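# Move mislabeled cartons from the wall shelf to desk

## Task

On the wall shelf, cartons stand in a row above labels showing part numbers; each carton should sit above the label matching its own part number. Take every carton that sits above a non-matching label and put it on the desk. Cartons that already match must stay exactly where they were, neither moved nor rotated. The robot must not tip over or finish leaning. Anything that stays in position only because the robot is holding it does not count. At the end, release everything and move the robot away.

## Robot and tools

ROBOT. A Hello Robot Stretch 4: an omni-wheel base, one lift on a vertical mast, one arm that telescopes forward, a three-joint wrist (yaw, pitch, roll) and a two-finger gripper. It is roughly 1.6 m tall; the base rim lies within 0.23 m of the base origin. There is a single arm, so every motion argument describes that one arm and the base.

FRAMES. Base frame: origin on the floor below the base centre, x ahead, y to the left, z up. hand_pose is reported in this frame as a point between the open fingertips; with all wrist joints at 0 its axes line up with the base frame. Its printed position may be slightly wrong. The odometry frame is the base frame as it was when the scene began.

TOOL execute_actions. Argument "actions": a list holding exactly one action, or empty (empty just reports state and images). Optional "cameras": a list of names from head_camera, head_left_camera, head_right_camera, wrist_camera, or "all"; omitted or null means all, [] means none. An action contains "base", "joints" or both, plus optional "pace" and "contact_limits"; alternatively it holds only {"end_of_arm": "enable_torque"}, which re-powers any wrist or gripper motor that shut itself off so it holds its current position. Base and joint motions start at once and may finish at different moments.
- "base": exactly one key, each an offset from where the base last measured itself, not a pose. translate_m: straight drive in metres, positive forward, -2 to 2. strafe_m: sideways in metres, positive left, -2 to 2. rotate_rad: turn in place in radians, positive counter-clockwise seen from above, -3.2 to 3.2.
- "joints": absolute targets by name, each one number. lift_m 0 to 1.2 m; arm_m 0 to 0.55 m extension; wrist_yaw_rad -1.134 to 4.276 (0 ahead, positive left, 3.14 folded back, above 3.4 the arm may block it); wrist_pitch_rad -1.117 to 4.259 (0 level, 1.57 pointing down); wrist_roll_rad -1.117 to 4.259 (0 means fingers level; positive turns clockwise seen from behind); gripper_m -0.038 to 0.141 m fingertip gap (negative presses the fingers together). Done tolerances: lift and arm ±0.004, yaw and roll ±0.02, pitch ±0.05, gripper ±0.004. A target past a joint's range is clipped and reported; any other bad value or unknown key rejects the call with no motion. Joints or base left out of an action may still push toward earlier targets.
- "pace": "slow", "default", "fast" or "max". Base speeds 0.1/0.3/0.4/0.6 m/s and turning 1/2/3/4 rad/s; with the lift above 0.2 these are reduced, down to 0.3 m/s and 1 rad/s at 1.2 m.
- "contact_limits": only {"arm_m": value}, 0 (gentlest) to 0.75 (firmest), default 0.5; the arm stops when it pushes harder than that.
One action runs at most 15 s. If a result reports a stop, the remaining execute_actions, wait and finished_scene calls in that same reply are skipped.

TOOL wait: {"seconds": 0 to 10}; commands nothing, then returns state and images.
TOOL zoom_image: {"camera": name, "region": [x0, y0, x1, y1]} in pixels of that camera's most recent full image, origin top-left, at most 504 by 504. Useful for reading part numbers on cartons and labels.
TOOL finished_scene: {"scene": number}; ends the current scene irreversibly once the last command has been held, and reports success. Replying without any tool call ends everything.

CAMERAS. head_camera (420x560) sits atop the mast looking forward and down; turn the base to aim it. head_left_camera and head_right_camera (420x672 fisheyes) look more steeply down and show the base and arm. wrist_camera (616x392) looks along the fingers, fingertips near the bottom of its image.

RESULT LINES. base_status and joint_status: how each motion ended. "done" (for the base, wheels turned as commanded, even with slipping); "off_target" (stopped short, may still push); "contact_stop_at_<key>" (hit something; that part goes slack: a lift may sink, wheels may roll); "limit_stop_at_<name>"; "time_out"; "torque_fault" (wrist motor strained fully and went limp; send enable_torque). After these the old target is dropped. "limit_stop_at_tilt": robot leans beyond 6 degrees, lift, arm and wheels go slack. "limit_stop_at_own_body": joint about to hit the robot; moving away is allowed; risky with pitch below -0.2 and roll below -0.4 or above 4. on_its_own lists uncommanded behaviour; "held at" there is a held target, not a position. lidar_m: 12 distances in metres, 30-degree sectors, first straight ahead then counter-clockwise (4th left, 7th behind, 10th right); "-" means nothing seen or closer than 0.25 m; sees roughly 0.15 m up to robot height, misses clear or thin things. wrist_depth_mm: 7x7 grid of median depths, 100 to 2000 mm, read from top-left. base_odometry counts wheel turns only; heading -3.142 to 3.142, positive left; if turned_by_wheels and turned_by_imu differ by over about 0.1 rad the base slipped or hit something. base_tilt in degrees, forward and right positive, with a fixed bias up to about 1.5. motor_effort: percent of maximum, positive toward higher values, peak in brackets; noisy; wheel positive means turning right. A held load shifts wrist pitch effort.

GRIPPING. Command gripper_m below the carton's width; deeper values squeeze harder and pull it toward the wrist. gripper_m readings and "done" do not prove a grasp; a firm squeeze shows in gripper effort. Stuck fingertips on a surface: raise the lift.

CAUTIONS. Unfold at the start with lift_m 0.4 and wrist_yaw_rad 0 together. Avoid driving or turning with over 1 kg held and arm_m above 0.2, especially fast; avoid steady pushes with the gripper high. Do not bump correctly placed cartons, drop cartons, slam or push hard. Release all cartons and back away before finishing.

Each tool is called after "Call:" as a command line: name --argument value for each argument, lists and objects as JSON in quotes; but a table of rows of numbers goes row by row, as --pt "numbers of a row", without its own name.

## Session

Call:
execute_actions --actions '[]'

Scene clock: 0.00 s.
base_odometry: x=+0.000 y=+0.000 heading=+0.000 (m, m, rad; odometry frame)
turned_by_wheels: +0.000 (rad since the last result)
turned_by_imu: +0.000 (rad since the last result)
base_tilt: forward=+0.4 right=-0.4 (deg)
lidar_m: 1.52 1.55 1.97 1.39 1.43 2.35 1.79 1.82 2.44 2.26 2.43 1.63
base_status: not commanded
joint_positions: lift_m=+0.138 arm_m=+0.002 wrist_yaw_rad=+3.098 wrist_pitch_rad=+0.000 wrist_roll_rad=+0.005 gripper_m=+0.057
joint_status: not commanded
motor_effort: lift_m=+19 arm_m=+0 wrist_yaw_rad=-1 wrist_pitch_rad=-7 wrist_roll_rad=-1 gripper_m=-3 wheel_0=+0 wheel_1=+0 wheel_2=+0 (%)
hand_pose: x=-0.1112 y=+0.1000 z=+0.3163 quat_wxyz=(+0.022, +0.000, +0.003, +1.000) (m; base frame)
wrist_depth_mm: - 136 - - - - - / - 135 - - - - - / - 131 232 - - - - / 110 135 1808 - - - - / 133 1863 - - - - - / 1366 1308 198 1229 192 1118 1060 / 878 798 831 137 788 732 759
pictures: head_camera, head_left_camera, head_right_camera, wrist_camera
Images, in order (width x height): head_camera 420x560, head_left_camera 420x672, head_right_camera 420x672, wrist_camera 616x392.

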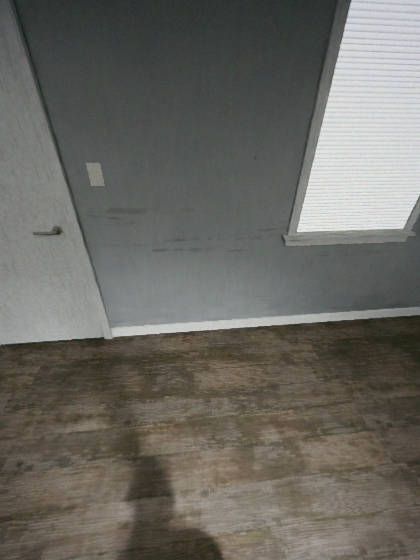

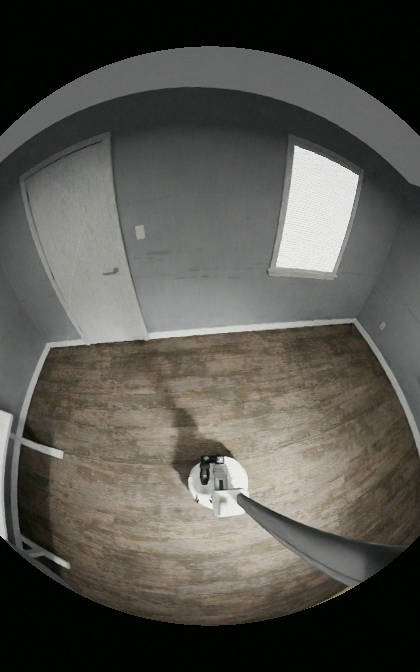

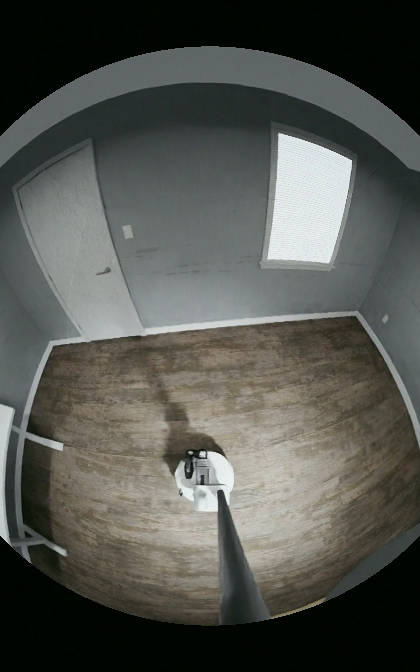

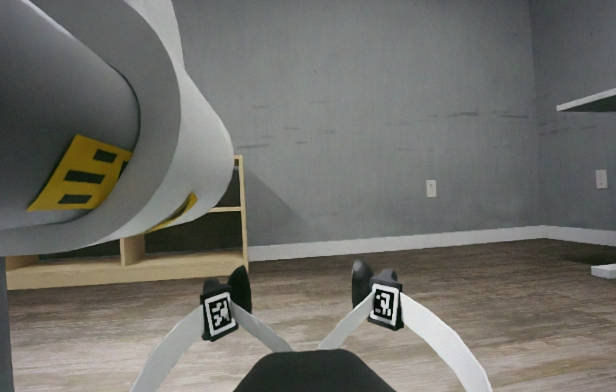

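Call:
execute_actions --actions '[{"base":{"rotate_rad":1.57}}]' --cameras '["head_camera","head_left_camera"]'

Call:
execute_actions --actions '[{"base":{"rotate_rad":1.57}}]' --cameras '["head_camera","head_left_camera"]'

Call:
execute_actions --actions '[{"base":{"rotate_rad":1.57}}]' --cameras '["head_camera","head_left_camera"]'

Scene clock: 5.27 s.
base_odometry: x=+0.000 y=+0.000 heading=+1.570 (m, m, rad; odometry frame)
turned_by_wheels: +1.570 (rad since the last result)
turned_by_imu: +1.555 (rad since the last result)
base_tilt: forward=+0.4 right=-0.4 (deg)
lidar_m: 1.39 1.41 1.87 1.79 1.85 2.51 2.54 2.41 1.63 1.52 1.56 1.99
base_status: done
joint_positions: lift_m=+0.138 arm_m=+0.002 wrist_yaw_rad=+3.098 wrist_pitch_rad=+0.000 wrist_roll_rad=+0.005 gripper_m=+0.057
joint_status: not commanded
motor_effort: lift_m=+19(19) arm_m=+0(0) wrist_yaw_rad=+0(1) wrist_pitch_rad=-7(7) wrist_roll_rad=-1(1) gripper_m=-3(2) wheel_0=+0(6) wheel_1=+0(2) wheel_2=+0(4) (%)
hand_pose: x=-0.1112 y=+0.1000 z=+0.3163 quat_wxyz=(+0.022, +0.000, +0.003, +1.000) (m; base frame)
wrist_depth_mm: - 136 - - - - - / - 135 - - - - - / - 131 230 - - - - / 110 135 - - - - - / 133 - - - - - - / 1308 1308 199 1255 192 1118 1098 / 878 788 842 137 788 741 768
pictures: head_camera, head_left_camera
Images, in order (width x height): head_camera 420x560, head_left_camera 420x672.

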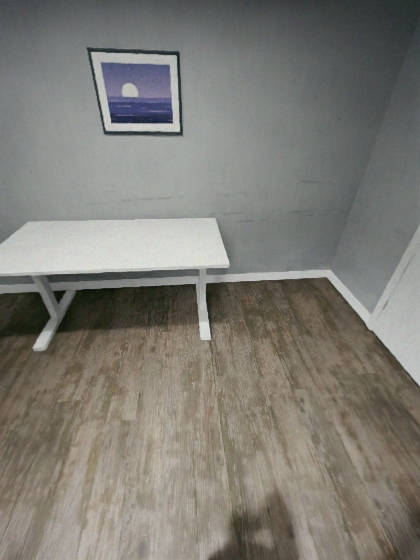

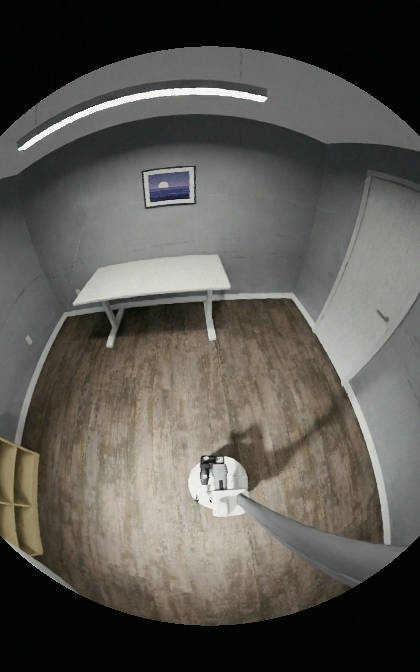

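Scene clock: 7.33 s.
base_odometry: x=+0.000 y=+0.000 heading=+3.140 (m, m, rad; odometry frame)
turned_by_wheels: +1.570 (rad since the last result)
turned_by_imu: +1.555 (rad since the last result)
base_tilt: forward=+0.4 right=-0.4 (deg)
lidar_m: 1.77 1.83 2.44 2.28 2.43 1.65 1.52 1.57 1.97 1.39 1.41 1.85
base_status: done
joint_positions: lift_m=+0.138 arm_m=+0.002 wrist_yaw_rad=+3.098 wrist_pitch_rad=+0.000 wrist_roll_rad=+0.005 gripper_m=+0.057
joint_status: not commanded
motor_effort: lift_m=+19(19) arm_m=+0(1) wrist_yaw_rad=-1(1) wrist_pitch_rad=-7(7) wrist_roll_rad=-1(1) gripper_m=-3(3) wheel_0=-1(5) wheel_1=-1(7) wheel_2=+0(8) (%)
hand_pose: x=-0.1112 y=+0.1000 z=+0.3163 quat_wxyz=(+0.022, +0.000, +0.003, +1.000) (m; base frame)
wrist_depth_mm: - 135 1618 1661 1756 1808 1863 / - 135 1618 1661 1708 1808 1921 / - 131 230 1618 1661 1756 1863 / 110 135 1618 1618 1708 1808 1808 / 133 1499 1618 1618 1756 1808 1863 / 1366 1281 198 1255 192 1118 1078 / 891 788 831 137 778 723 750
pictures: head_camera, head_left_camera
Images, in order (width x height): head_camera 420x560, head_left_camera 420x672.

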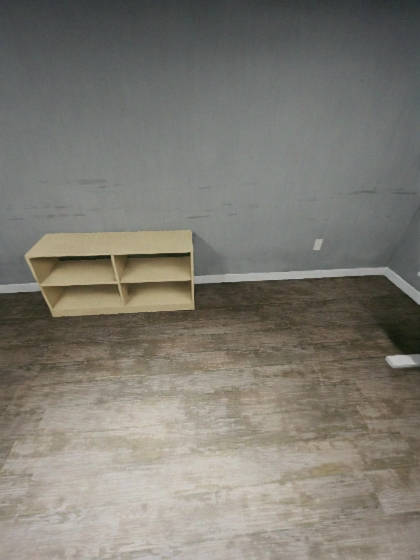

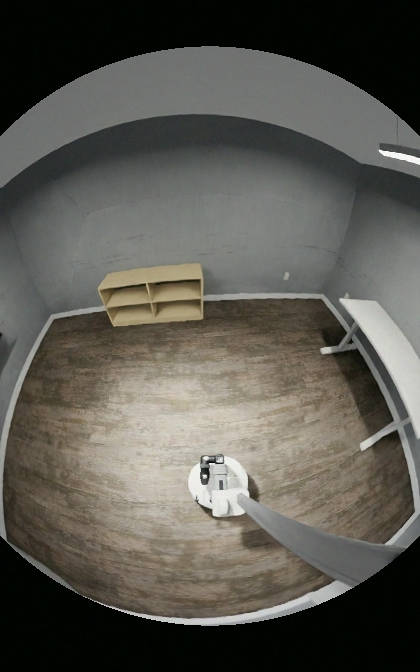

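Scene clock: 9.40 s.
base_odometry: x=+0.000 y=+0.000 heading=-1.573 (m, m, rad; odometry frame)
turned_by_wheels: +1.570 (rad since the last result)
turned_by_imu: +1.555 (rad since the last result)
base_tilt: forward=+0.4 right=-0.5 (deg)
lidar_m: 2.27 2.41 1.63 1.52 1.57 2.02 1.40 1.42 1.86 1.79 1.83 2.42
base_status: done
joint_positions: lift_m=+0.138 arm_m=+0.002 wrist_yaw_rad=+3.098 wrist_pitch_rad=+0.000 wrist_roll_rad=+0.005 gripper_m=+0.057
joint_status: not commanded
motor_effort: lift_m=+19(19) arm_m=+0(1) wrist_yaw_rad=-1(0) wrist_pitch_rad=-7(7) wrist_roll_rad=-1(1) gripper_m=-3(2) wheel_0=+0(7) wheel_1=+0(6) wheel_2=+1(10) (%)
hand_pose: x=-0.1112 y=+0.1000 z=+0.3163 quat_wxyz=(+0.022, +0.000, +0.003, +1.000) (m; base frame)
wrist_depth_mm: - 135 - - - - 1618 / - 135 - - - - 1576 / - 131 231 - - - 1661 / 110 135 1808 - - - 1618 / 133 - - - - - 1618 / 1336 1336 198 1229 191 1118 1098 / 878 788 831 137 798 732 759
pictures: head_camera, head_left_camera
Images, in order (width x height): head_camera 420x560, head_left_camera 420x672.

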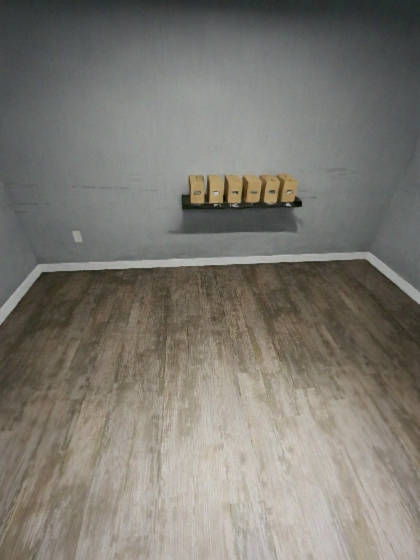

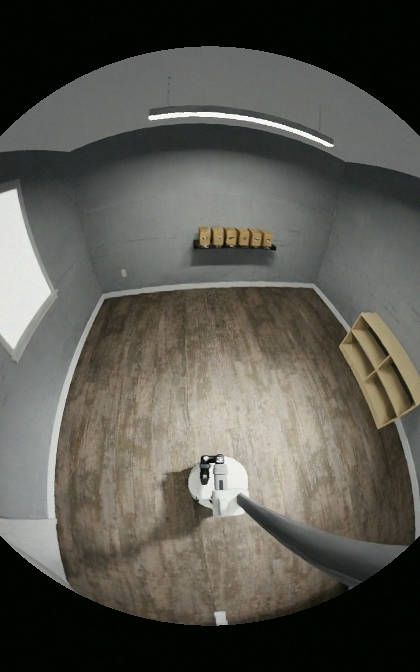

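Call:
execute_actions --actions '[{"base":{"translate_m":1.3},"joints":{"lift_m":0.62,"wrist_yaw_rad":0,"wrist_pitch_rad":0,"wrist_roll_rad":0}}]'

Call:
execute_actions --actions '[{"base":{"strafe_m":-0.2}}]'

Scene clock: 18.97 s.
base_odometry: x=-0.003 y=-1.300 heading=-1.573 (m, m, rad; odometry frame)
turned_by_wheels: +0.000 (rad since the last result)
turned_by_imu: +0.000 (rad since the last result)
base_tilt: forward=+0.4 right=-0.4 (deg)
lidar_m: 0.96 1.26 1.62 1.60 1.67 2.17 3.49 2.78 1.81 1.70 1.93 1.05
base_status: done
joint_positions: lift_m=+0.620 arm_m=+0.002 wrist_yaw_rad=+0.000 wrist_pitch_rad=+0.002 wrist_roll_rad=+0.000 gripper_m=+0.057
joint_status: all done
motor_effort: lift_m=+20(21) arm_m=+0(0) wrist_yaw_rad=-1(7) wrist_pitch_rad=-6(3) wrist_roll_rad=-2(1) gripper_m=-2(1) wheel_0=+0(5) wheel_1=+1(5) wheel_2=+2(10) (%)
hand_pose: x=+0.4617 y=-0.0874 z=+0.7974 quat_wxyz=(+1.000, +0.000, +0.001, +0.000) (m; base frame)
wrist_depth_mm: 960 960 1008 1025 1078 1118 1138 / 946 976 1008 1025 1060 1060 1118 / 946 960 991 1008 820 831 866 / 960 960 768 778 798 831 854 / 946 960 976 1008 1042 1078 1098 / 931 991 197 1008 192 1078 1118 / 946 960 991 137 1078 1060 1118
pictures: head_camera, head_left_camera, head_right_camera, wrist_camera
Images, in order (width x height): head_camera 420x560, head_left_camera 420x672, head_right_camera 420x672, wrist_camera 616x392.

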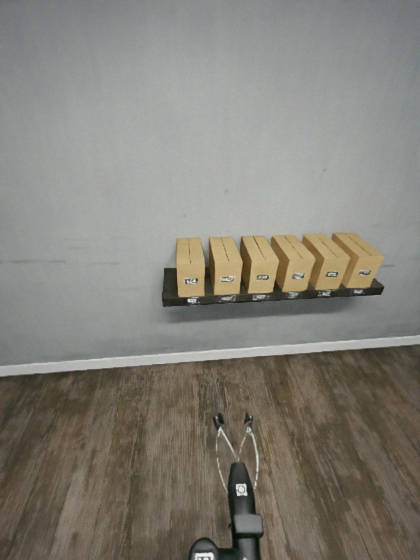

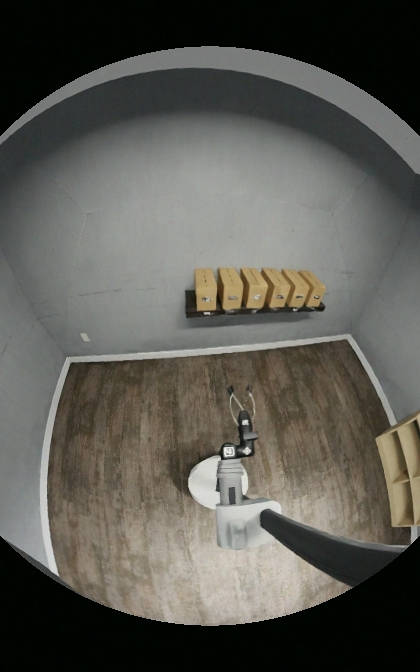

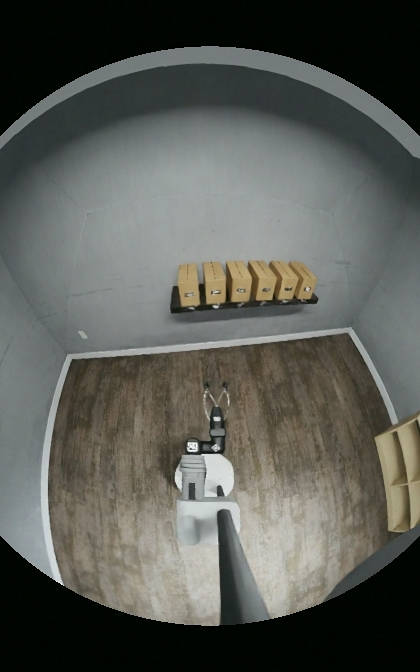

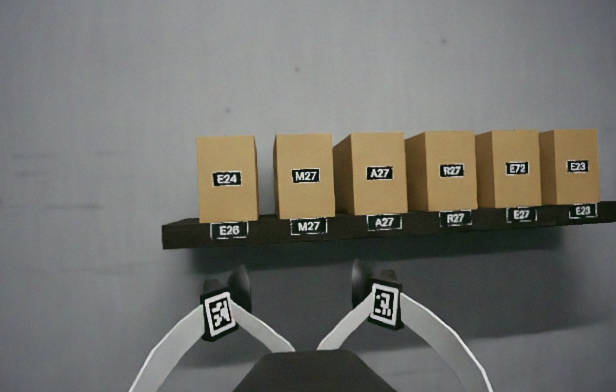

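Scene clock: 20.90 s.
base_odometry: x=-0.203 y=-1.300 heading=-1.573 (m, m, rad; odometry frame)
turned_by_wheels: +0.000 (rad since the last result)
turned_by_imu: +0.000 (rad since the last result)
base_tilt: forward=+0.4 right=-0.4 (deg)
lidar_m: 0.98 1.01 1.64 1.82 1.84 2.44 3.48 2.75 1.60 1.50 1.91 1.06
base_status: done
joint_positions: lift_m=+0.620 arm_m=+0.002 wrist_yaw_rad=+0.000 wrist_pitch_rad=+0.002 wrist_roll_rad=+0.000 gripper_m=+0.057
joint_status: not commanded
motor_effort: lift_m=+20(20) arm_m=-1(1) wrist_yaw_rad=-1(2) wrist_pitch_rad=-6(7) wrist_roll_rad=-1(1) gripper_m=-2(1) wheel_0=+0(9) wheel_1=+0(9) wheel_2=+1(4) (%)
hand_pose: x=+0.4617 y=-0.0874 z=+0.7974 quat_wxyz=(+1.000, +0.000, +0.001, +0.000) (m; base frame)
wrist_depth_mm: 960 976 1008 1025 1042 1098 1118 / 960 976 1025 1042 1098 1098 1118 / 960 976 1008 842 809 917 1118 / 960 759 768 788 809 842 1118 / 946 991 991 1008 1060 1098 1118 / 960 976 198 1042 192 1138 1138 / 960 991 991 137 1060 1098 1118
pictures: head_camera, head_left_camera, head_right_camera, wrist_camera
Images, in order (width x height): head_camera 420x560, head_left_camera 420x672, head_right_camera 420x672, wrist_camera 616x392.

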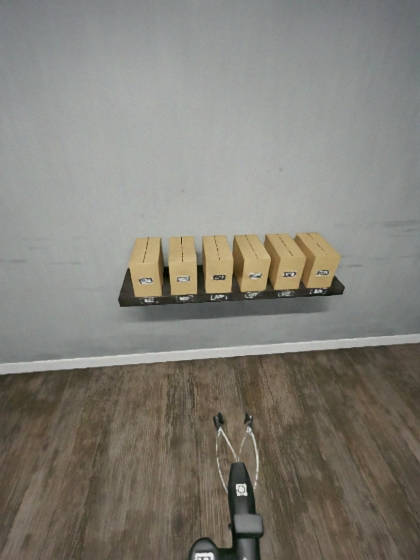

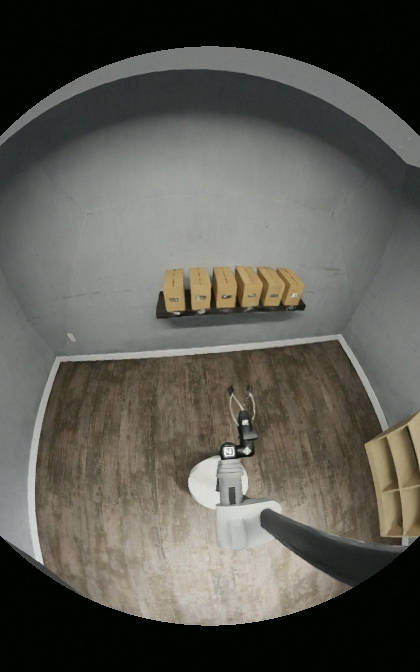

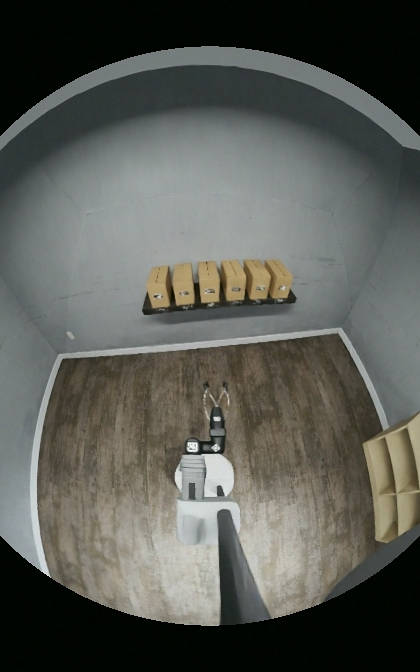

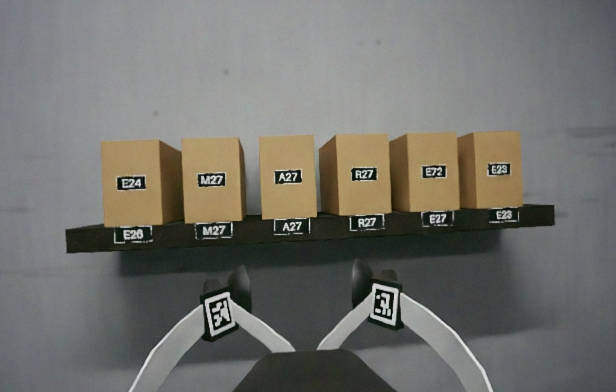

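Call:
zoom_image --camera "wrist_camera" --region '[60, 120, 330, 260]'

Call:
zoom_image --camera "wrist_camera" --region '[300, 120, 570, 260]'

Region (60, 120, 330, 260) of wrist_camera's 616x392 image, scaled by 1.867; it fills the top 261 rows of this view, and the rest is white.

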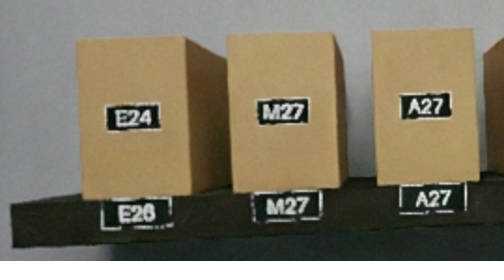

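Region (300, 120, 570, 260) of wrist_camera's 616x392 image, scaled by 1.867; it fills the top 261 rows of this view, and the rest is white.

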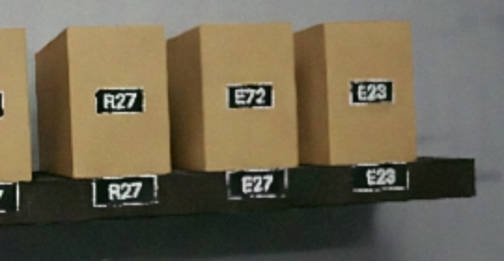

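Call:
execute_actions --actions '[{"base":{"rotate_rad":0.1},"joints":{"arm_m":0.25}}]'

Scene clock: 30.43 s.
base_odometry: x=-0.203 y=-1.300 heading=-1.473 (m, m, rad; odometry frame)
turned_by_wheels: +0.100 (rad since the last result)
turned_by_imu: +0.099 (rad since the last result)
base_tilt: forward=+0.4 right=-0.5 (deg)
lidar_m: 0.99 1.05 1.82 1.81 1.91 2.65 3.53 2.64 1.53 1.50 1.76 1.01
base_status: done
joint_positions: lift_m=+0.620 arm_m=+0.249 wrist_yaw_rad=+0.000 wrist_pitch_rad=+0.002 wrist_roll_rad=+0.000 gripper_m=+0.057
joint_status: all done
motor_effort: lift_m=+20(20) arm_m=+6(6) wrist_yaw_rad=-1(1) wrist_pitch_rad=-6(7) wrist_roll_rad=-1(1) gripper_m=-3(3) wheel_0=-1(4) wheel_1=+0(6) wheel_2=-1(8) (%)
hand_pose: x=+0.7083 y=-0.0874 z=+0.7975 quat_wxyz=(+1.000, +0.000, +0.001, +0.000) (m; base frame)
wrist_depth_mm: 768 788 778 788 778 798 788 / 778 778 798 788 788 798 798 / 788 535 539 539 539 539 544 / 788 530 539 535 544 544 544 / 778 530 535 535 539 539 788 / 788 778 198 788 191 788 809 / 778 788 788 137 798 798 778
pictures: head_camera, head_left_camera, head_right_camera, wrist_camera
Images, in order (width x height): head_camera 420x560, head_left_camera 420x672, head_right_camera 420x672, wrist_camera 616x392.

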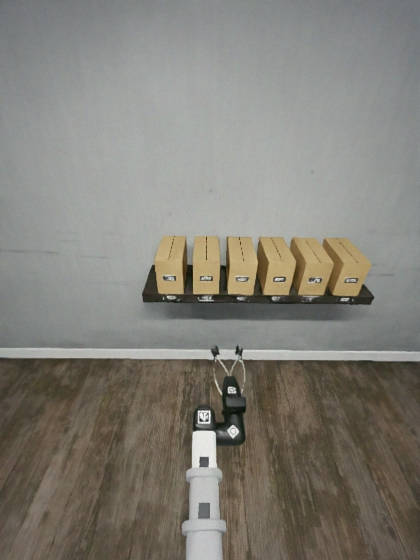

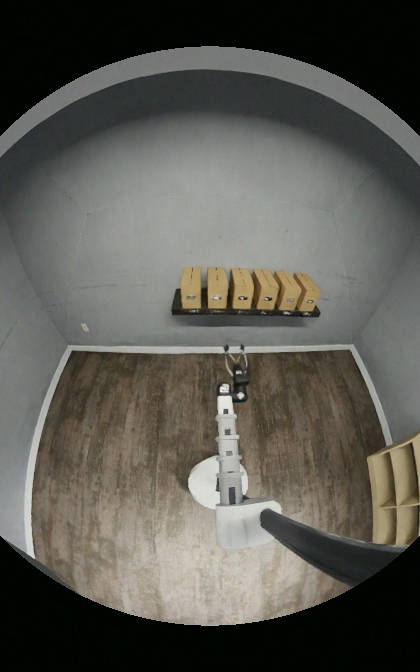

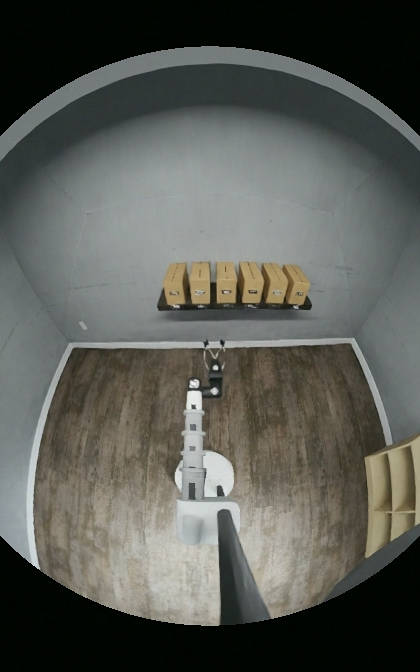

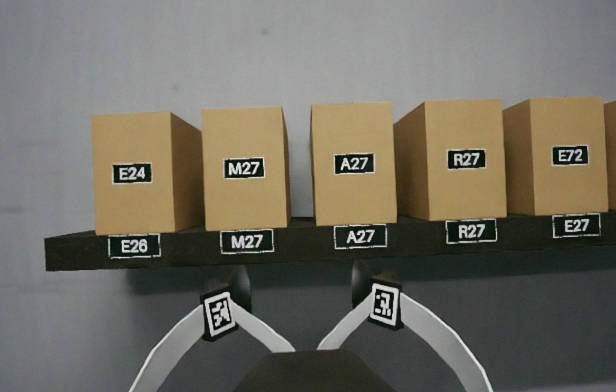

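Call:
execute_actions --actions '[{"base":{"strafe_m":-0.395},"joints":{"lift_m":0.70,"gripper_m":0.141}}]'

Scene clock: 40.30 s.
base_odometry: x=-0.596 y=-1.338 heading=-1.473 (m, m, rad; odometry frame)
turned_by_wheels: +0.000 (rad since the last result)
turned_by_imu: +0.001 (rad since the last result)
base_tilt: forward=+0.4 right=-0.4 (deg)
lidar_m: 0.99 1.04 1.85 2.19 2.34 2.82 3.55 1.51 1.11 1.10 1.54 1.04
base_status: done
joint_positions: lift_m=+0.700 arm_m=+0.249 wrist_yaw_rad=+0.000 wrist_pitch_rad=+0.002 wrist_roll_rad=+0.000 gripper_m=+0.141
joint_status: all done
motor_effort: lift_m=+21(24) arm_m=+6(6) wrist_yaw_rad=-1(1) wrist_pitch_rad=-7(7) wrist_roll_rad=-1(1) gripper_m=+1(2) wheel_0=+0(9) wheel_1=+1(11) wheel_2=+1(0) (%)
hand_pose: x=+0.7083 y=-0.0874 z=+0.8774 quat_wxyz=(+1.000, +0.000, +0.001, +0.000) (m; base frame)
wrist_depth_mm: 768 778 768 778 788 788 798 / 778 778 778 788 788 798 788 / 768 768 778 778 788 788 778 / 525 530 539 530 539 778 798 / 525 525 530 535 539 778 788 / 521 206 521 530 530 535 788 / 768 768 778 138 798 778 788
pictures: head_camera, head_left_camera, head_right_camera, wrist_camera
Images, in order (width x height): head_camera 420x560, head_left_camera 420x672, head_right_camera 420x672, wrist_camera 616x392.

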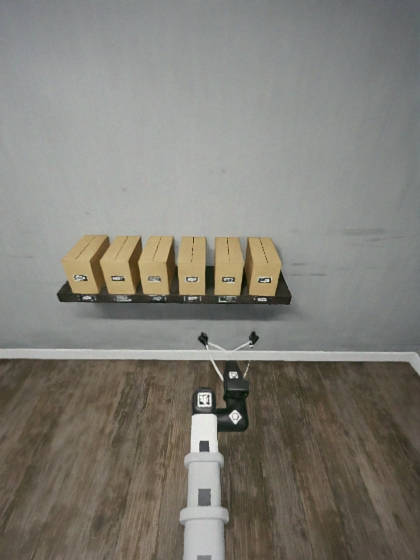

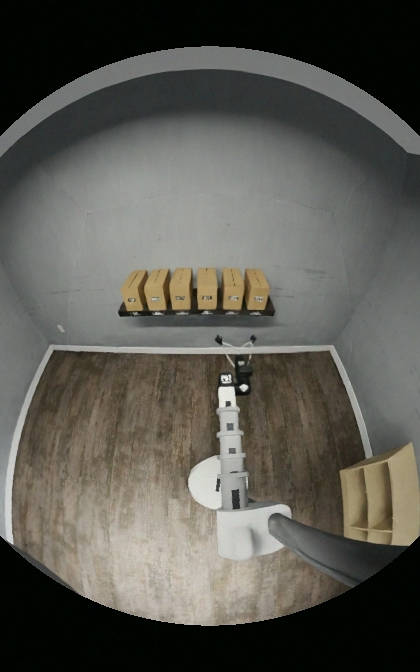

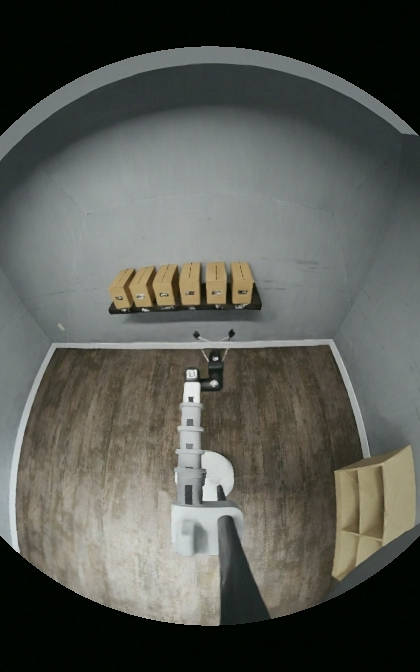

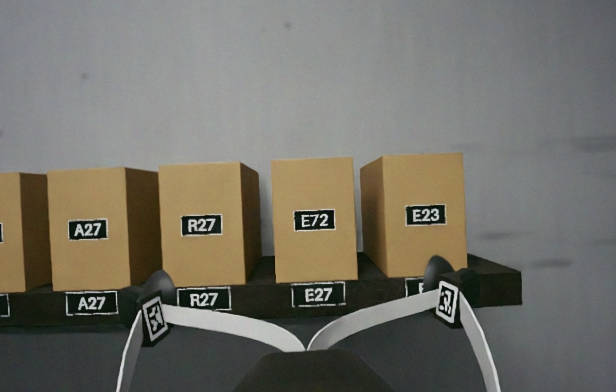

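Call:
execute_actions --actions '[{"base":{"strafe_m":-0.013},"joints":{"arm_m":0.47}}]' --cameras '["head_camera","wrist_camera"]'

Scene clock: 45.27 s.
base_odometry: x=-0.609 y=-1.339 heading=-1.473 (m, m, rad; odometry frame)
turned_by_wheels: +0.000 (rad since the last result)
turned_by_imu: +0.001 (rad since the last result)
base_tilt: forward=+0.4 right=-0.4 (deg)
lidar_m: 0.98 1.05 1.82 2.23 2.37 2.84 3.56 1.52 1.12 1.09 1.53 1.02
base_status: done
joint_positions: lift_m=+0.700 arm_m=+0.469 wrist_yaw_rad=+0.000 wrist_pitch_rad=+0.002 wrist_roll_rad=+0.000 gripper_m=+0.141
joint_status: all done
motor_effort: lift_m=+21(21) arm_m=+6(6) wrist_yaw_rad=-1(0) wrist_pitch_rad=-7(6) wrist_roll_rad=-1(2) gripper_m=+2(1) wheel_0=+0(8) wheel_1=+1(5) wheel_2=+0(1) (%)
hand_pose: x=+0.9283 y=-0.0874 z=+0.8774 quat_wxyz=(+1.000, +0.000, +0.001, +0.000) (m; base frame)
wrist_depth_mm: 564 564 564 569 569 564 569 / 559 559 559 564 569 564 569 / 559 559 559 314 430 315 580 / 320 310 330 314 342 317 317 / 327 314 324 315 347 317 317 / 334 206 314 315 314 317 315 / 304 306 307 138 309 310 314
pictures: head_camera, wrist_camera
Images, in order (width x height): head_camera 420x560, wrist_camera 616x392.

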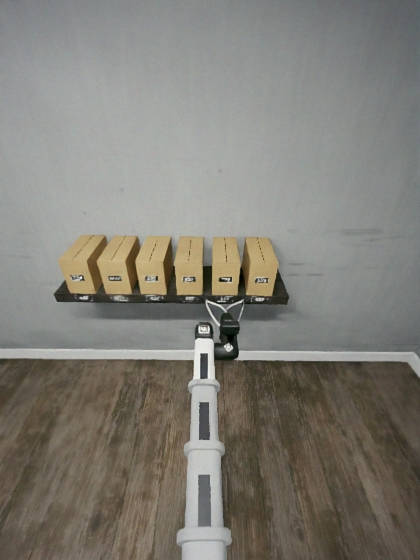

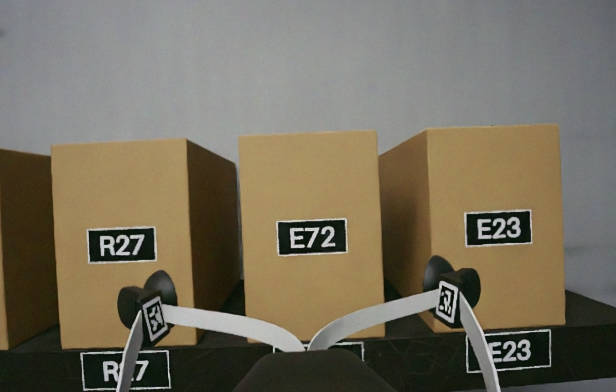

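Call:
zoom_image --camera "wrist_camera" --region '[90, 230, 510, 392]'

Call:
execute_actions --actions '[{"base":{"strafe_m":-0.008},"joints":{"arm_m":0.52,"gripper_m":0.13}}]' --cameras '["head_camera","wrist_camera"]'

Region (90, 230, 510, 392) of wrist_camera's 616x392 image, scaled by 1.200; it fills the top 194 rows of this view, and the rest is white.

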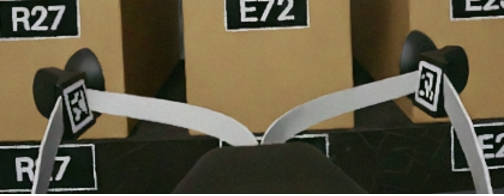

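Scene clock: 54.23 s.
base_odometry: x=-0.617 y=-1.340 heading=-1.473 (m, m, rad; odometry frame)
turned_by_wheels: +0.000 (rad since the last result)
turned_by_imu: +0.000 (rad since the last result)
base_tilt: forward=+0.4 right=-0.3 (deg)
lidar_m: 0.98 1.04 1.82 2.24 2.40 2.84 3.55 1.52 1.10 1.07 1.52 1.03
base_status: done
joint_positions: lift_m=+0.700 arm_m=+0.519 wrist_yaw_rad=+0.000 wrist_pitch_rad=+0.002 wrist_roll_rad=+0.000 gripper_m=+0.130
joint_status: all done
motor_effort: lift_m=+21(21) arm_m=+6(6) wrist_yaw_rad=+0(1) wrist_pitch_rad=-6(7) wrist_roll_rad=-1(1) gripper_m=+1(0) wheel_0=-1(7) wheel_1=+1(6) wheel_2=+0(1) (%)
hand_pose: x=+0.9783 y=-0.0874 z=+0.8774 quat_wxyz=(+1.000, +0.000, +0.001, +0.000) (m; base frame)
wrist_depth_mm: 508 508 517 517 521 521 517 / 508 508 512 517 521 517 521 / 262 264 324 265 353 266 267 / 262 264 264 265 290 266 266 / 262 263 312 265 264 268 268 / 262 263 264 266 264 266 265 / 260 263 265 134 264 263 260
pictures: head_camera, wrist_camera
Images, in order (width x height): head_camera 420x560, wrist_camera 616x392.

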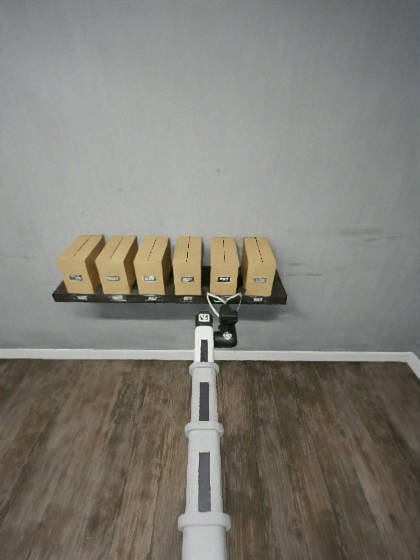

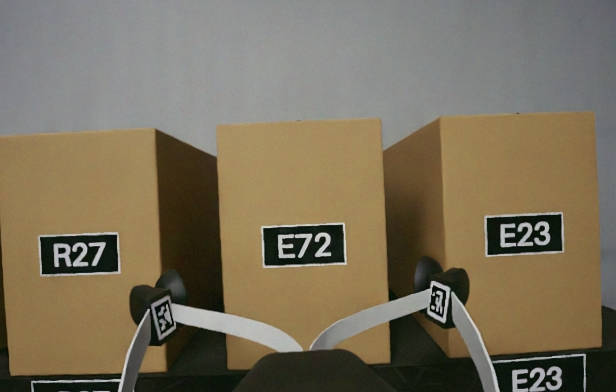

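Call:
execute_actions --actions '[{"base":{"strafe_m":-0.002},"joints":{"gripper_m":0.125},"pace":"slow"}]' --cameras '[]'

Call:
execute_actions --actions '[{"joints":{"arm_m":0.55},"pace":"slow","contact_limits":{"arm_m":0.15}}]' --cameras '["head_camera","wrist_camera"]'

Scene clock: 63.03 s.
base_odometry: x=-0.619 y=-1.340 heading=-1.473 (m, m, rad; odometry frame)
turned_by_wheels: +0.000 (rad since the last result)
turned_by_imu: +0.000 (rad since the last result)
base_tilt: forward=+0.4 right=-0.5 (deg)
lidar_m: 0.98 1.03 1.82 2.24 2.40 2.82 3.55 1.51 1.12 1.09 1.54 1.04
base_status: done
joint_positions: lift_m=+0.700 arm_m=+0.519 wrist_yaw_rad=+0.000 wrist_pitch_rad=+0.002 wrist_roll_rad=+0.000 gripper_m=+0.125
joint_status: all done
motor_effort: lift_m=+21(21) arm_m=+6(6) wrist_yaw_rad=-1(1) wrist_pitch_rad=-6(7) wrist_roll_rad=-2(2) gripper_m=+0(0) wheel_0=-1(3) wheel_1=+1(7) wheel_2=+0(2) (%)
hand_pose: x=+0.9783 y=-0.0874 z=+0.8774 quat_wxyz=(+1.000, +0.000, +0.001, +0.000) (m; base frame)
wrist_depth_mm: 508 512 512 521 517 521 521 / 508 512 517 517 517 512 521 / 262 271 330 265 349 267 266 / 262 264 264 265 314 267 267 / 262 263 264 264 265 266 267 / 262 264 264 264 264 267 267 / 263 262 264 137 264 262 263
pictures: none
No camera images: the call's "cameras" was empty. Leave "cameras" out to get every camera's image.

Scene clock: 64.40 s.
base_odometry: x=-0.619 y=-1.340 heading=-1.473 (m, m, rad; odometry frame)
turned_by_wheels: +0.000 (rad since the last result)
turned_by_imu: +0.000 (rad since the last result)
base_tilt: forward=+0.4 right=-0.4 (deg)
lidar_m: 0.98 1.04 1.82 2.23 2.37 2.83 3.55 1.51 1.11 1.08 1.53 1.03
base_status: not commanded
joint_positions: lift_m=+0.700 arm_m=+0.549 wrist_yaw_rad=+0.000 wrist_pitch_rad=+0.002 wrist_roll_rad=+0.000 gripper_m=+0.125
joint_status: all done
motor_effort: lift_m=+21(21) arm_m=+6(6) wrist_yaw_rad=-1(1) wrist_pitch_rad=-7(6) wrist_roll_rad=-1(1) gripper_m=-1(0) wheel_0=-1(1) wheel_1=+1(1) wheel_2=+0(0) (%)
contact_limits: arm_m 0.15
hand_pose: x=+1.0083 y=-0.0874 z=+0.8774 quat_wxyz=(+1.000, +0.000, +0.001, +0.000) (m; base frame)
wrist_depth_mm: 484 480 484 480 488 488 488 / 480 484 484 484 488 488 492 / 235 249 235 233 281 237 236 / 232 233 235 234 285 236 237 / 233 234 234 235 235 236 236 / 232 233 235 234 235 236 238 / 233 234 233 137 235 236 236
pictures: head_camera, wrist_camera
Images, in order (width x height): head_camera 420x560, wrist_camera 616x392.

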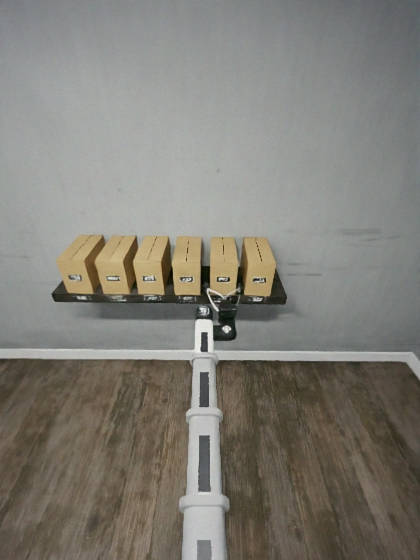

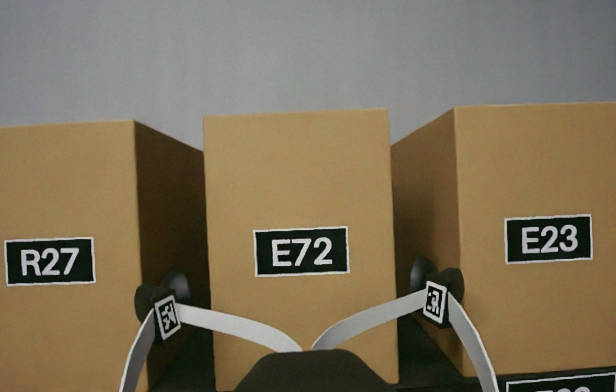

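Call:
execute_actions --actions '[{"base":{"translate_m":0.045},"pace":"slow"}]' --cameras '["head_camera","wrist_camera"]'

Scene clock: 69.77 s.
base_odometry: x=-0.615 y=-1.385 heading=-1.473 (m, m, rad; odometry frame)
turned_by_wheels: +0.000 (rad since the last result)
turned_by_imu: +0.001 (rad since the last result)
base_tilt: forward=+0.3 right=-0.4 (deg)
lidar_m: 0.93 0.98 1.74 2.24 2.33 2.91 3.62 1.52 1.11 1.07 1.53 0.96
base_status: done
joint_positions: lift_m=+0.700 arm_m=+0.549 wrist_yaw_rad=+0.000 wrist_pitch_rad=+0.002 wrist_roll_rad=+0.000 gripper_m=+0.125
joint_status: not commanded
motor_effort: lift_m=+21(21) arm_m=+6(6) wrist_yaw_rad=-1(1) wrist_pitch_rad=-7(6) wrist_roll_rad=-1(1) gripper_m=+1(1) wheel_0=+1(5) wheel_1=+2(4) wheel_2=-1(7) (%)
hand_pose: x=+1.0083 y=-0.0874 z=+0.8774 quat_wxyz=(+1.000, +0.000, +0.001, +0.000) (m; base frame)
wrist_depth_mm: 436 439 442 442 442 449 445 / 439 439 439 442 442 452 445 / 189 229 192 191 193 203 193 / 189 225 192 192 191 206 192 / 189 220 192 192 192 208 193 / 189 190 191 191 192 192 193 / 189 194 191 136 193 196 193
pictures: head_camera, wrist_camera
Images, in order (width x height): head_camera 420x560, wrist_camera 616x392.

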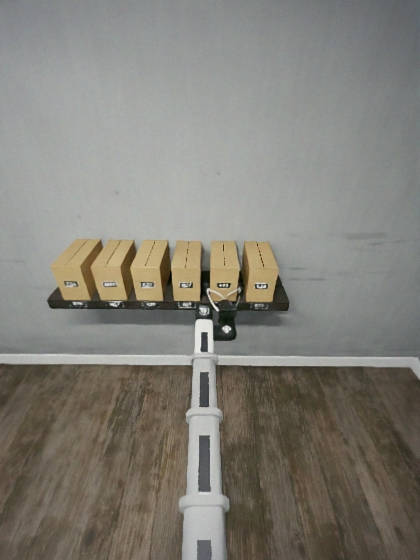

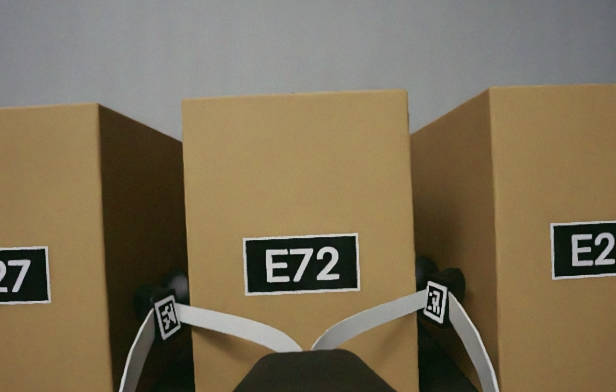

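Call:
execute_actions --actions '[{"base":{"translate_m":0.02},"pace":"slow"}]' --cameras '["wrist_camera"]'

Call:
execute_actions --actions '[{"joints":{"gripper_m":0.06},"pace":"slow"}]' --cameras '["wrist_camera"]'

Call:
execute_actions --actions '[{"joints":{"lift_m":0.715},"pace":"slow"}]' --cameras '["wrist_camera","head_camera"]'

Scene clock: 76.60 s.
base_odometry: x=-0.613 y=-1.405 heading=-1.473 (m, m, rad; odometry frame)
turned_by_wheels: +0.000 (rad since the last result)
turned_by_imu: +0.000 (rad since the last result)
base_tilt: forward=+0.4 right=-0.5 (deg)
lidar_m: 0.93 0.98 1.72 2.23 2.34 2.91 3.62 1.51 1.11 1.09 1.52 0.94
base_status: done
joint_positions: lift_m=+0.700 arm_m=+0.549 wrist_yaw_rad=-0.005 wrist_pitch_rad=+0.002 wrist_roll_rad=+0.000 gripper_m=+0.125
joint_status: not commanded
on_its_own: wrist_yaw_rad is at rest, and its effort (+14) is outside its rest range (-13 to +13)
motor_effort: lift_m=+21(21) arm_m=+6(6) wrist_yaw_rad=+14(14) wrist_pitch_rad=-7(7) wrist_roll_rad=-1(1) gripper_m=+0(1) wheel_0=+4(4) wheel_1=+3(3) wheel_2=-9(8) (%)
hand_pose: x=+1.0079 y=-0.0889 z=+0.8774 quat_wxyz=(+1.000, +0.000, +0.001, -0.003) (m; base frame)
wrist_depth_mm: 415 415 421 421 424 424 433 / 415 415 421 177 424 424 430 / 169 222 176 177 178 205 175 / 169 236 175 177 177 208 174 / 170 231 176 177 177 205 174 / 170 191 177 176 177 187 175 / 169 223 176 132 178 214 175
pictures: wrist_camera
Images, in order (width x height): wrist_camera 616x392.

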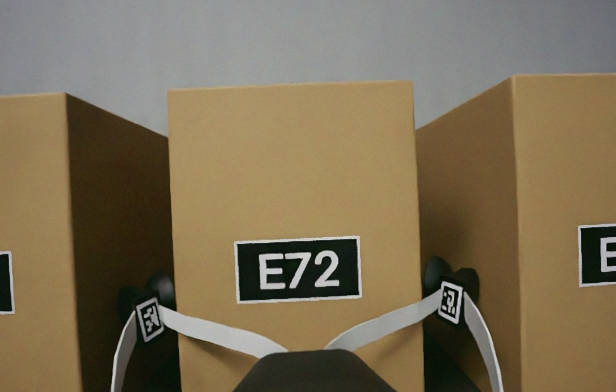

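Scene clock: 79.60 s.
base_odometry: x=-0.613 y=-1.405 heading=-1.473 (m, m, rad; odometry frame)
turned_by_wheels: +0.000 (rad since the last result)
turned_by_imu: +0.001 (rad since the last result)
base_tilt: forward=+0.4 right=-0.4 (deg)
lidar_m: 0.92 0.97 1.72 2.23 2.33 2.89 3.64 1.48 1.11 1.10 1.53 0.96
base_status: not commanded
joint_positions: lift_m=+0.700 arm_m=+0.549 wrist_yaw_rad=+0.000 wrist_pitch_rad=+0.003 wrist_roll_rad=+0.000 gripper_m=+0.061
joint_status: all done
motor_effort: lift_m=+21(21) arm_m=+6(6) wrist_yaw_rad=-1(14) wrist_pitch_rad=-7(8) wrist_roll_rad=-1(2) gripper_m=-28(29) wheel_0=+3(4) wheel_1=+2(3) wheel_2=-3(9) (%)
hand_pose: x=+1.0083 y=-0.0874 z=+0.8773 quat_wxyz=(+1.000, +0.000, +0.001, +0.000) (m; base frame)
wrist_depth_mm: 418 418 421 421 424 424 430 / 421 418 164 165 167 424 172 / 168 217 164 165 166 211 173 / 169 214 164 165 166 213 172 / 169 211 164 165 166 216 172 / 169 180 164 165 166 177 173 / 169 204 164 164 167 220 172
pictures: wrist_camera
Images, in order (width x height): wrist_camera 616x392.

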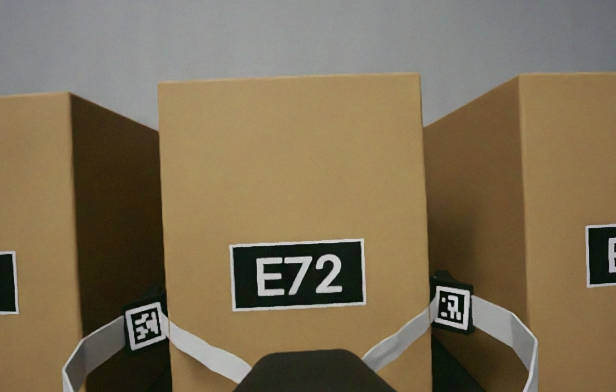

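Scene clock: 80.43 s.
base_odometry: x=-0.613 y=-1.405 heading=-1.473 (m, m, rad; odometry frame)
turned_by_wheels: +0.000 (rad since the last result)
turned_by_imu: +0.000 (rad since the last result)
base_tilt: forward=+0.4 right=-0.4 (deg)
lidar_m: 0.93 0.98 1.73 2.22 2.34 2.92 3.62 1.53 1.12 1.09 1.51 0.97
base_status: not commanded
joint_positions: lift_m=+0.715 arm_m=+0.549 wrist_yaw_rad=+0.000 wrist_pitch_rad=+0.004 wrist_roll_rad=+0.000 gripper_m=+0.061
joint_status: all done
motor_effort: lift_m=+22(22) arm_m=+6(6) wrist_yaw_rad=+0(1) wrist_pitch_rad=-11(12) wrist_roll_rad=-1(1) gripper_m=-29(29) wheel_0=+2(2) wheel_1=+2(2) wheel_2=-2(3) (%)
hand_pose: x=+1.0083 y=-0.0874 z=+0.8918 quat_wxyz=(+1.000, +0.000, +0.002, +0.000) (m; base frame)
wrist_depth_mm: 413 415 421 421 421 421 427 / 415 418 165 166 424 424 421 / 169 252 164 166 167 211 172 / 169 213 164 166 167 213 172 / 169 211 164 166 167 215 173 / 170 181 163 166 165 177 172 / 169 204 163 164 167 220 173
pictures: head_camera, wrist_camera
Images, in order (width x height): head_camera 420x560, wrist_camera 616x392.

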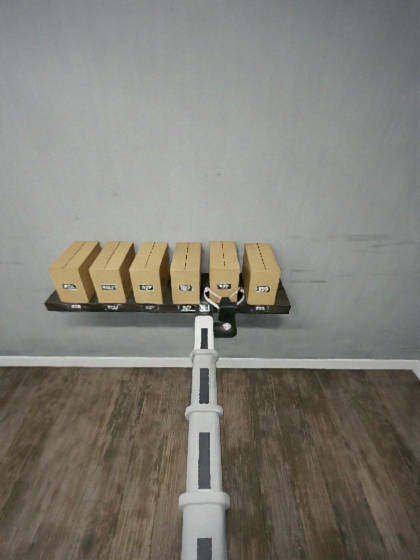

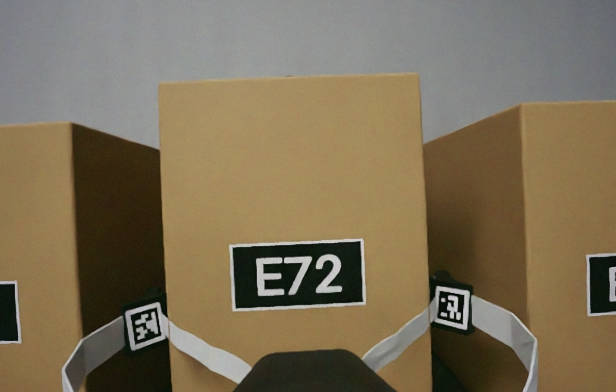

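Call:
execute_actions --actions '[{"joints":{"arm_m":0.45},"pace":"slow"}]' --cameras '["wrist_camera","head_camera"]'

Call:
execute_actions --actions '[{"joints":{"arm_m":0.1,"lift_m":0.74}}]' --cameras '["head_camera"]'

Scene clock: 85.97 s.
base_odometry: x=-0.613 y=-1.405 heading=-1.473 (m, m, rad; odometry frame)
turned_by_wheels: +0.000 (rad since the last result)
turned_by_imu: +0.001 (rad since the last result)
base_tilt: forward=+0.4 right=-0.4 (deg)
lidar_m: 0.82 0.97 1.71 2.24 2.34 2.89 3.63 1.50 1.11 1.09 1.53 0.98
base_status: not commanded
joint_positions: lift_m=+0.715 arm_m=+0.451 wrist_yaw_rad=+0.000 wrist_pitch_rad=+0.004 wrist_roll_rad=+0.000 gripper_m=+0.061
joint_status: all done
motor_effort: lift_m=+22(22) arm_m=-6(4) wrist_yaw_rad=-1(1) wrist_pitch_rad=-12(12) wrist_roll_rad=-1(2) gripper_m=-29(28) wheel_0=+2(2) wheel_1=+2(2) wheel_2=-2(2) (%)
hand_pose: x=+0.9105 y=-0.0874 z=+0.8918 quat_wxyz=(+1.000, +0.000, +0.002, +0.000) (m; base frame)
wrist_depth_mm: 517 512 517 521 512 521 525 / 512 512 165 166 508 521 525 / 512 517 164 165 167 268 271 / 264 265 164 165 166 270 270 / 265 265 164 165 166 268 271 / 265 181 164 165 166 177 271 / 265 266 163 164 166 270 272
pictures: head_camera, wrist_camera
Images, in order (width x height): head_camera 420x560, wrist_camera 616x392.

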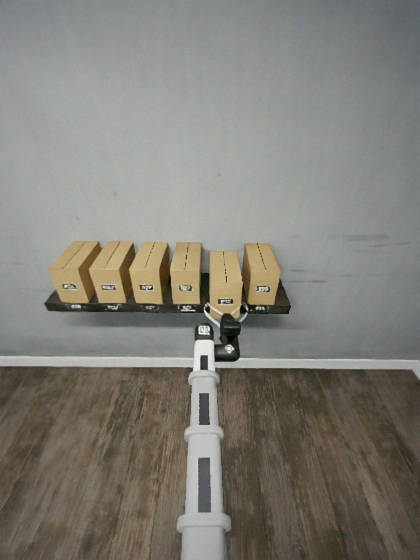

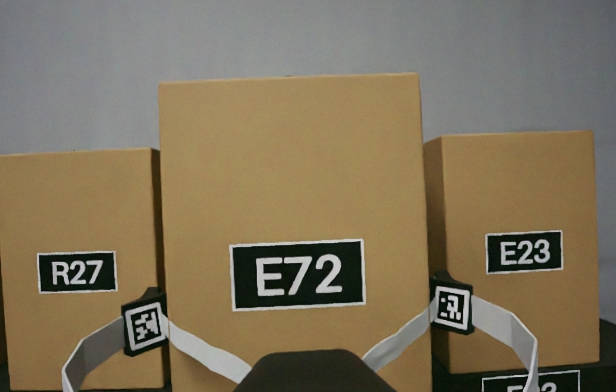

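Scene clock: 88.13 s.
base_odometry: x=-0.613 y=-1.405 heading=-1.473 (m, m, rad; odometry frame)
turned_by_wheels: +0.000 (rad since the last result)
turned_by_imu: +0.000 (rad since the last result)
base_tilt: forward=+0.4 right=-0.4 (deg)
lidar_m: 0.48 0.97 1.71 2.24 2.34 2.93 3.64 1.51 1.10 1.11 1.54 0.47
base_status: not commanded
joint_positions: lift_m=+0.740 arm_m=+0.101 wrist_yaw_rad=+0.000 wrist_pitch_rad=+0.004 wrist_roll_rad=+0.000 gripper_m=+0.061
joint_status: all done
motor_effort: lift_m=+22(24) arm_m=-6(8) wrist_yaw_rad=-1(2) wrist_pitch_rad=-12(13) wrist_roll_rad=-1(1) gripper_m=-27(29) wheel_0=+2(2) wheel_1=+2(2) wheel_2=-2(3) (%)
hand_pose: x=+0.5605 y=-0.0874 z=+0.9167 quat_wxyz=(+1.000, +0.000, +0.002, +0.000) (m; base frame)
wrist_depth_mm: 842 842 854 866 866 866 866 / 854 842 165 166 854 866 866 / 842 842 165 165 167 878 866 / 842 640 164 165 166 878 866 / 603 615 164 165 167 866 854 / 603 180 164 165 167 176 866 / 854 854 163 164 167 866 854
pictures: head_camera
Images, in order (width x height): head_camera 420x560.

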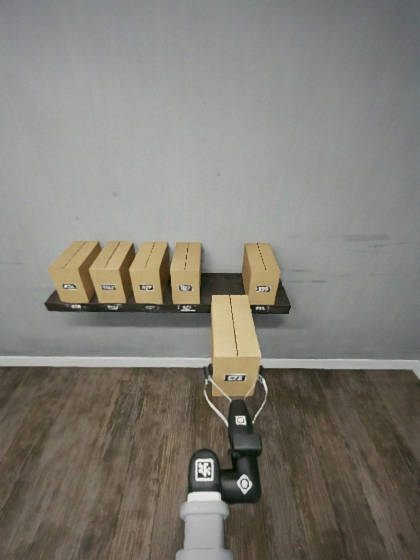

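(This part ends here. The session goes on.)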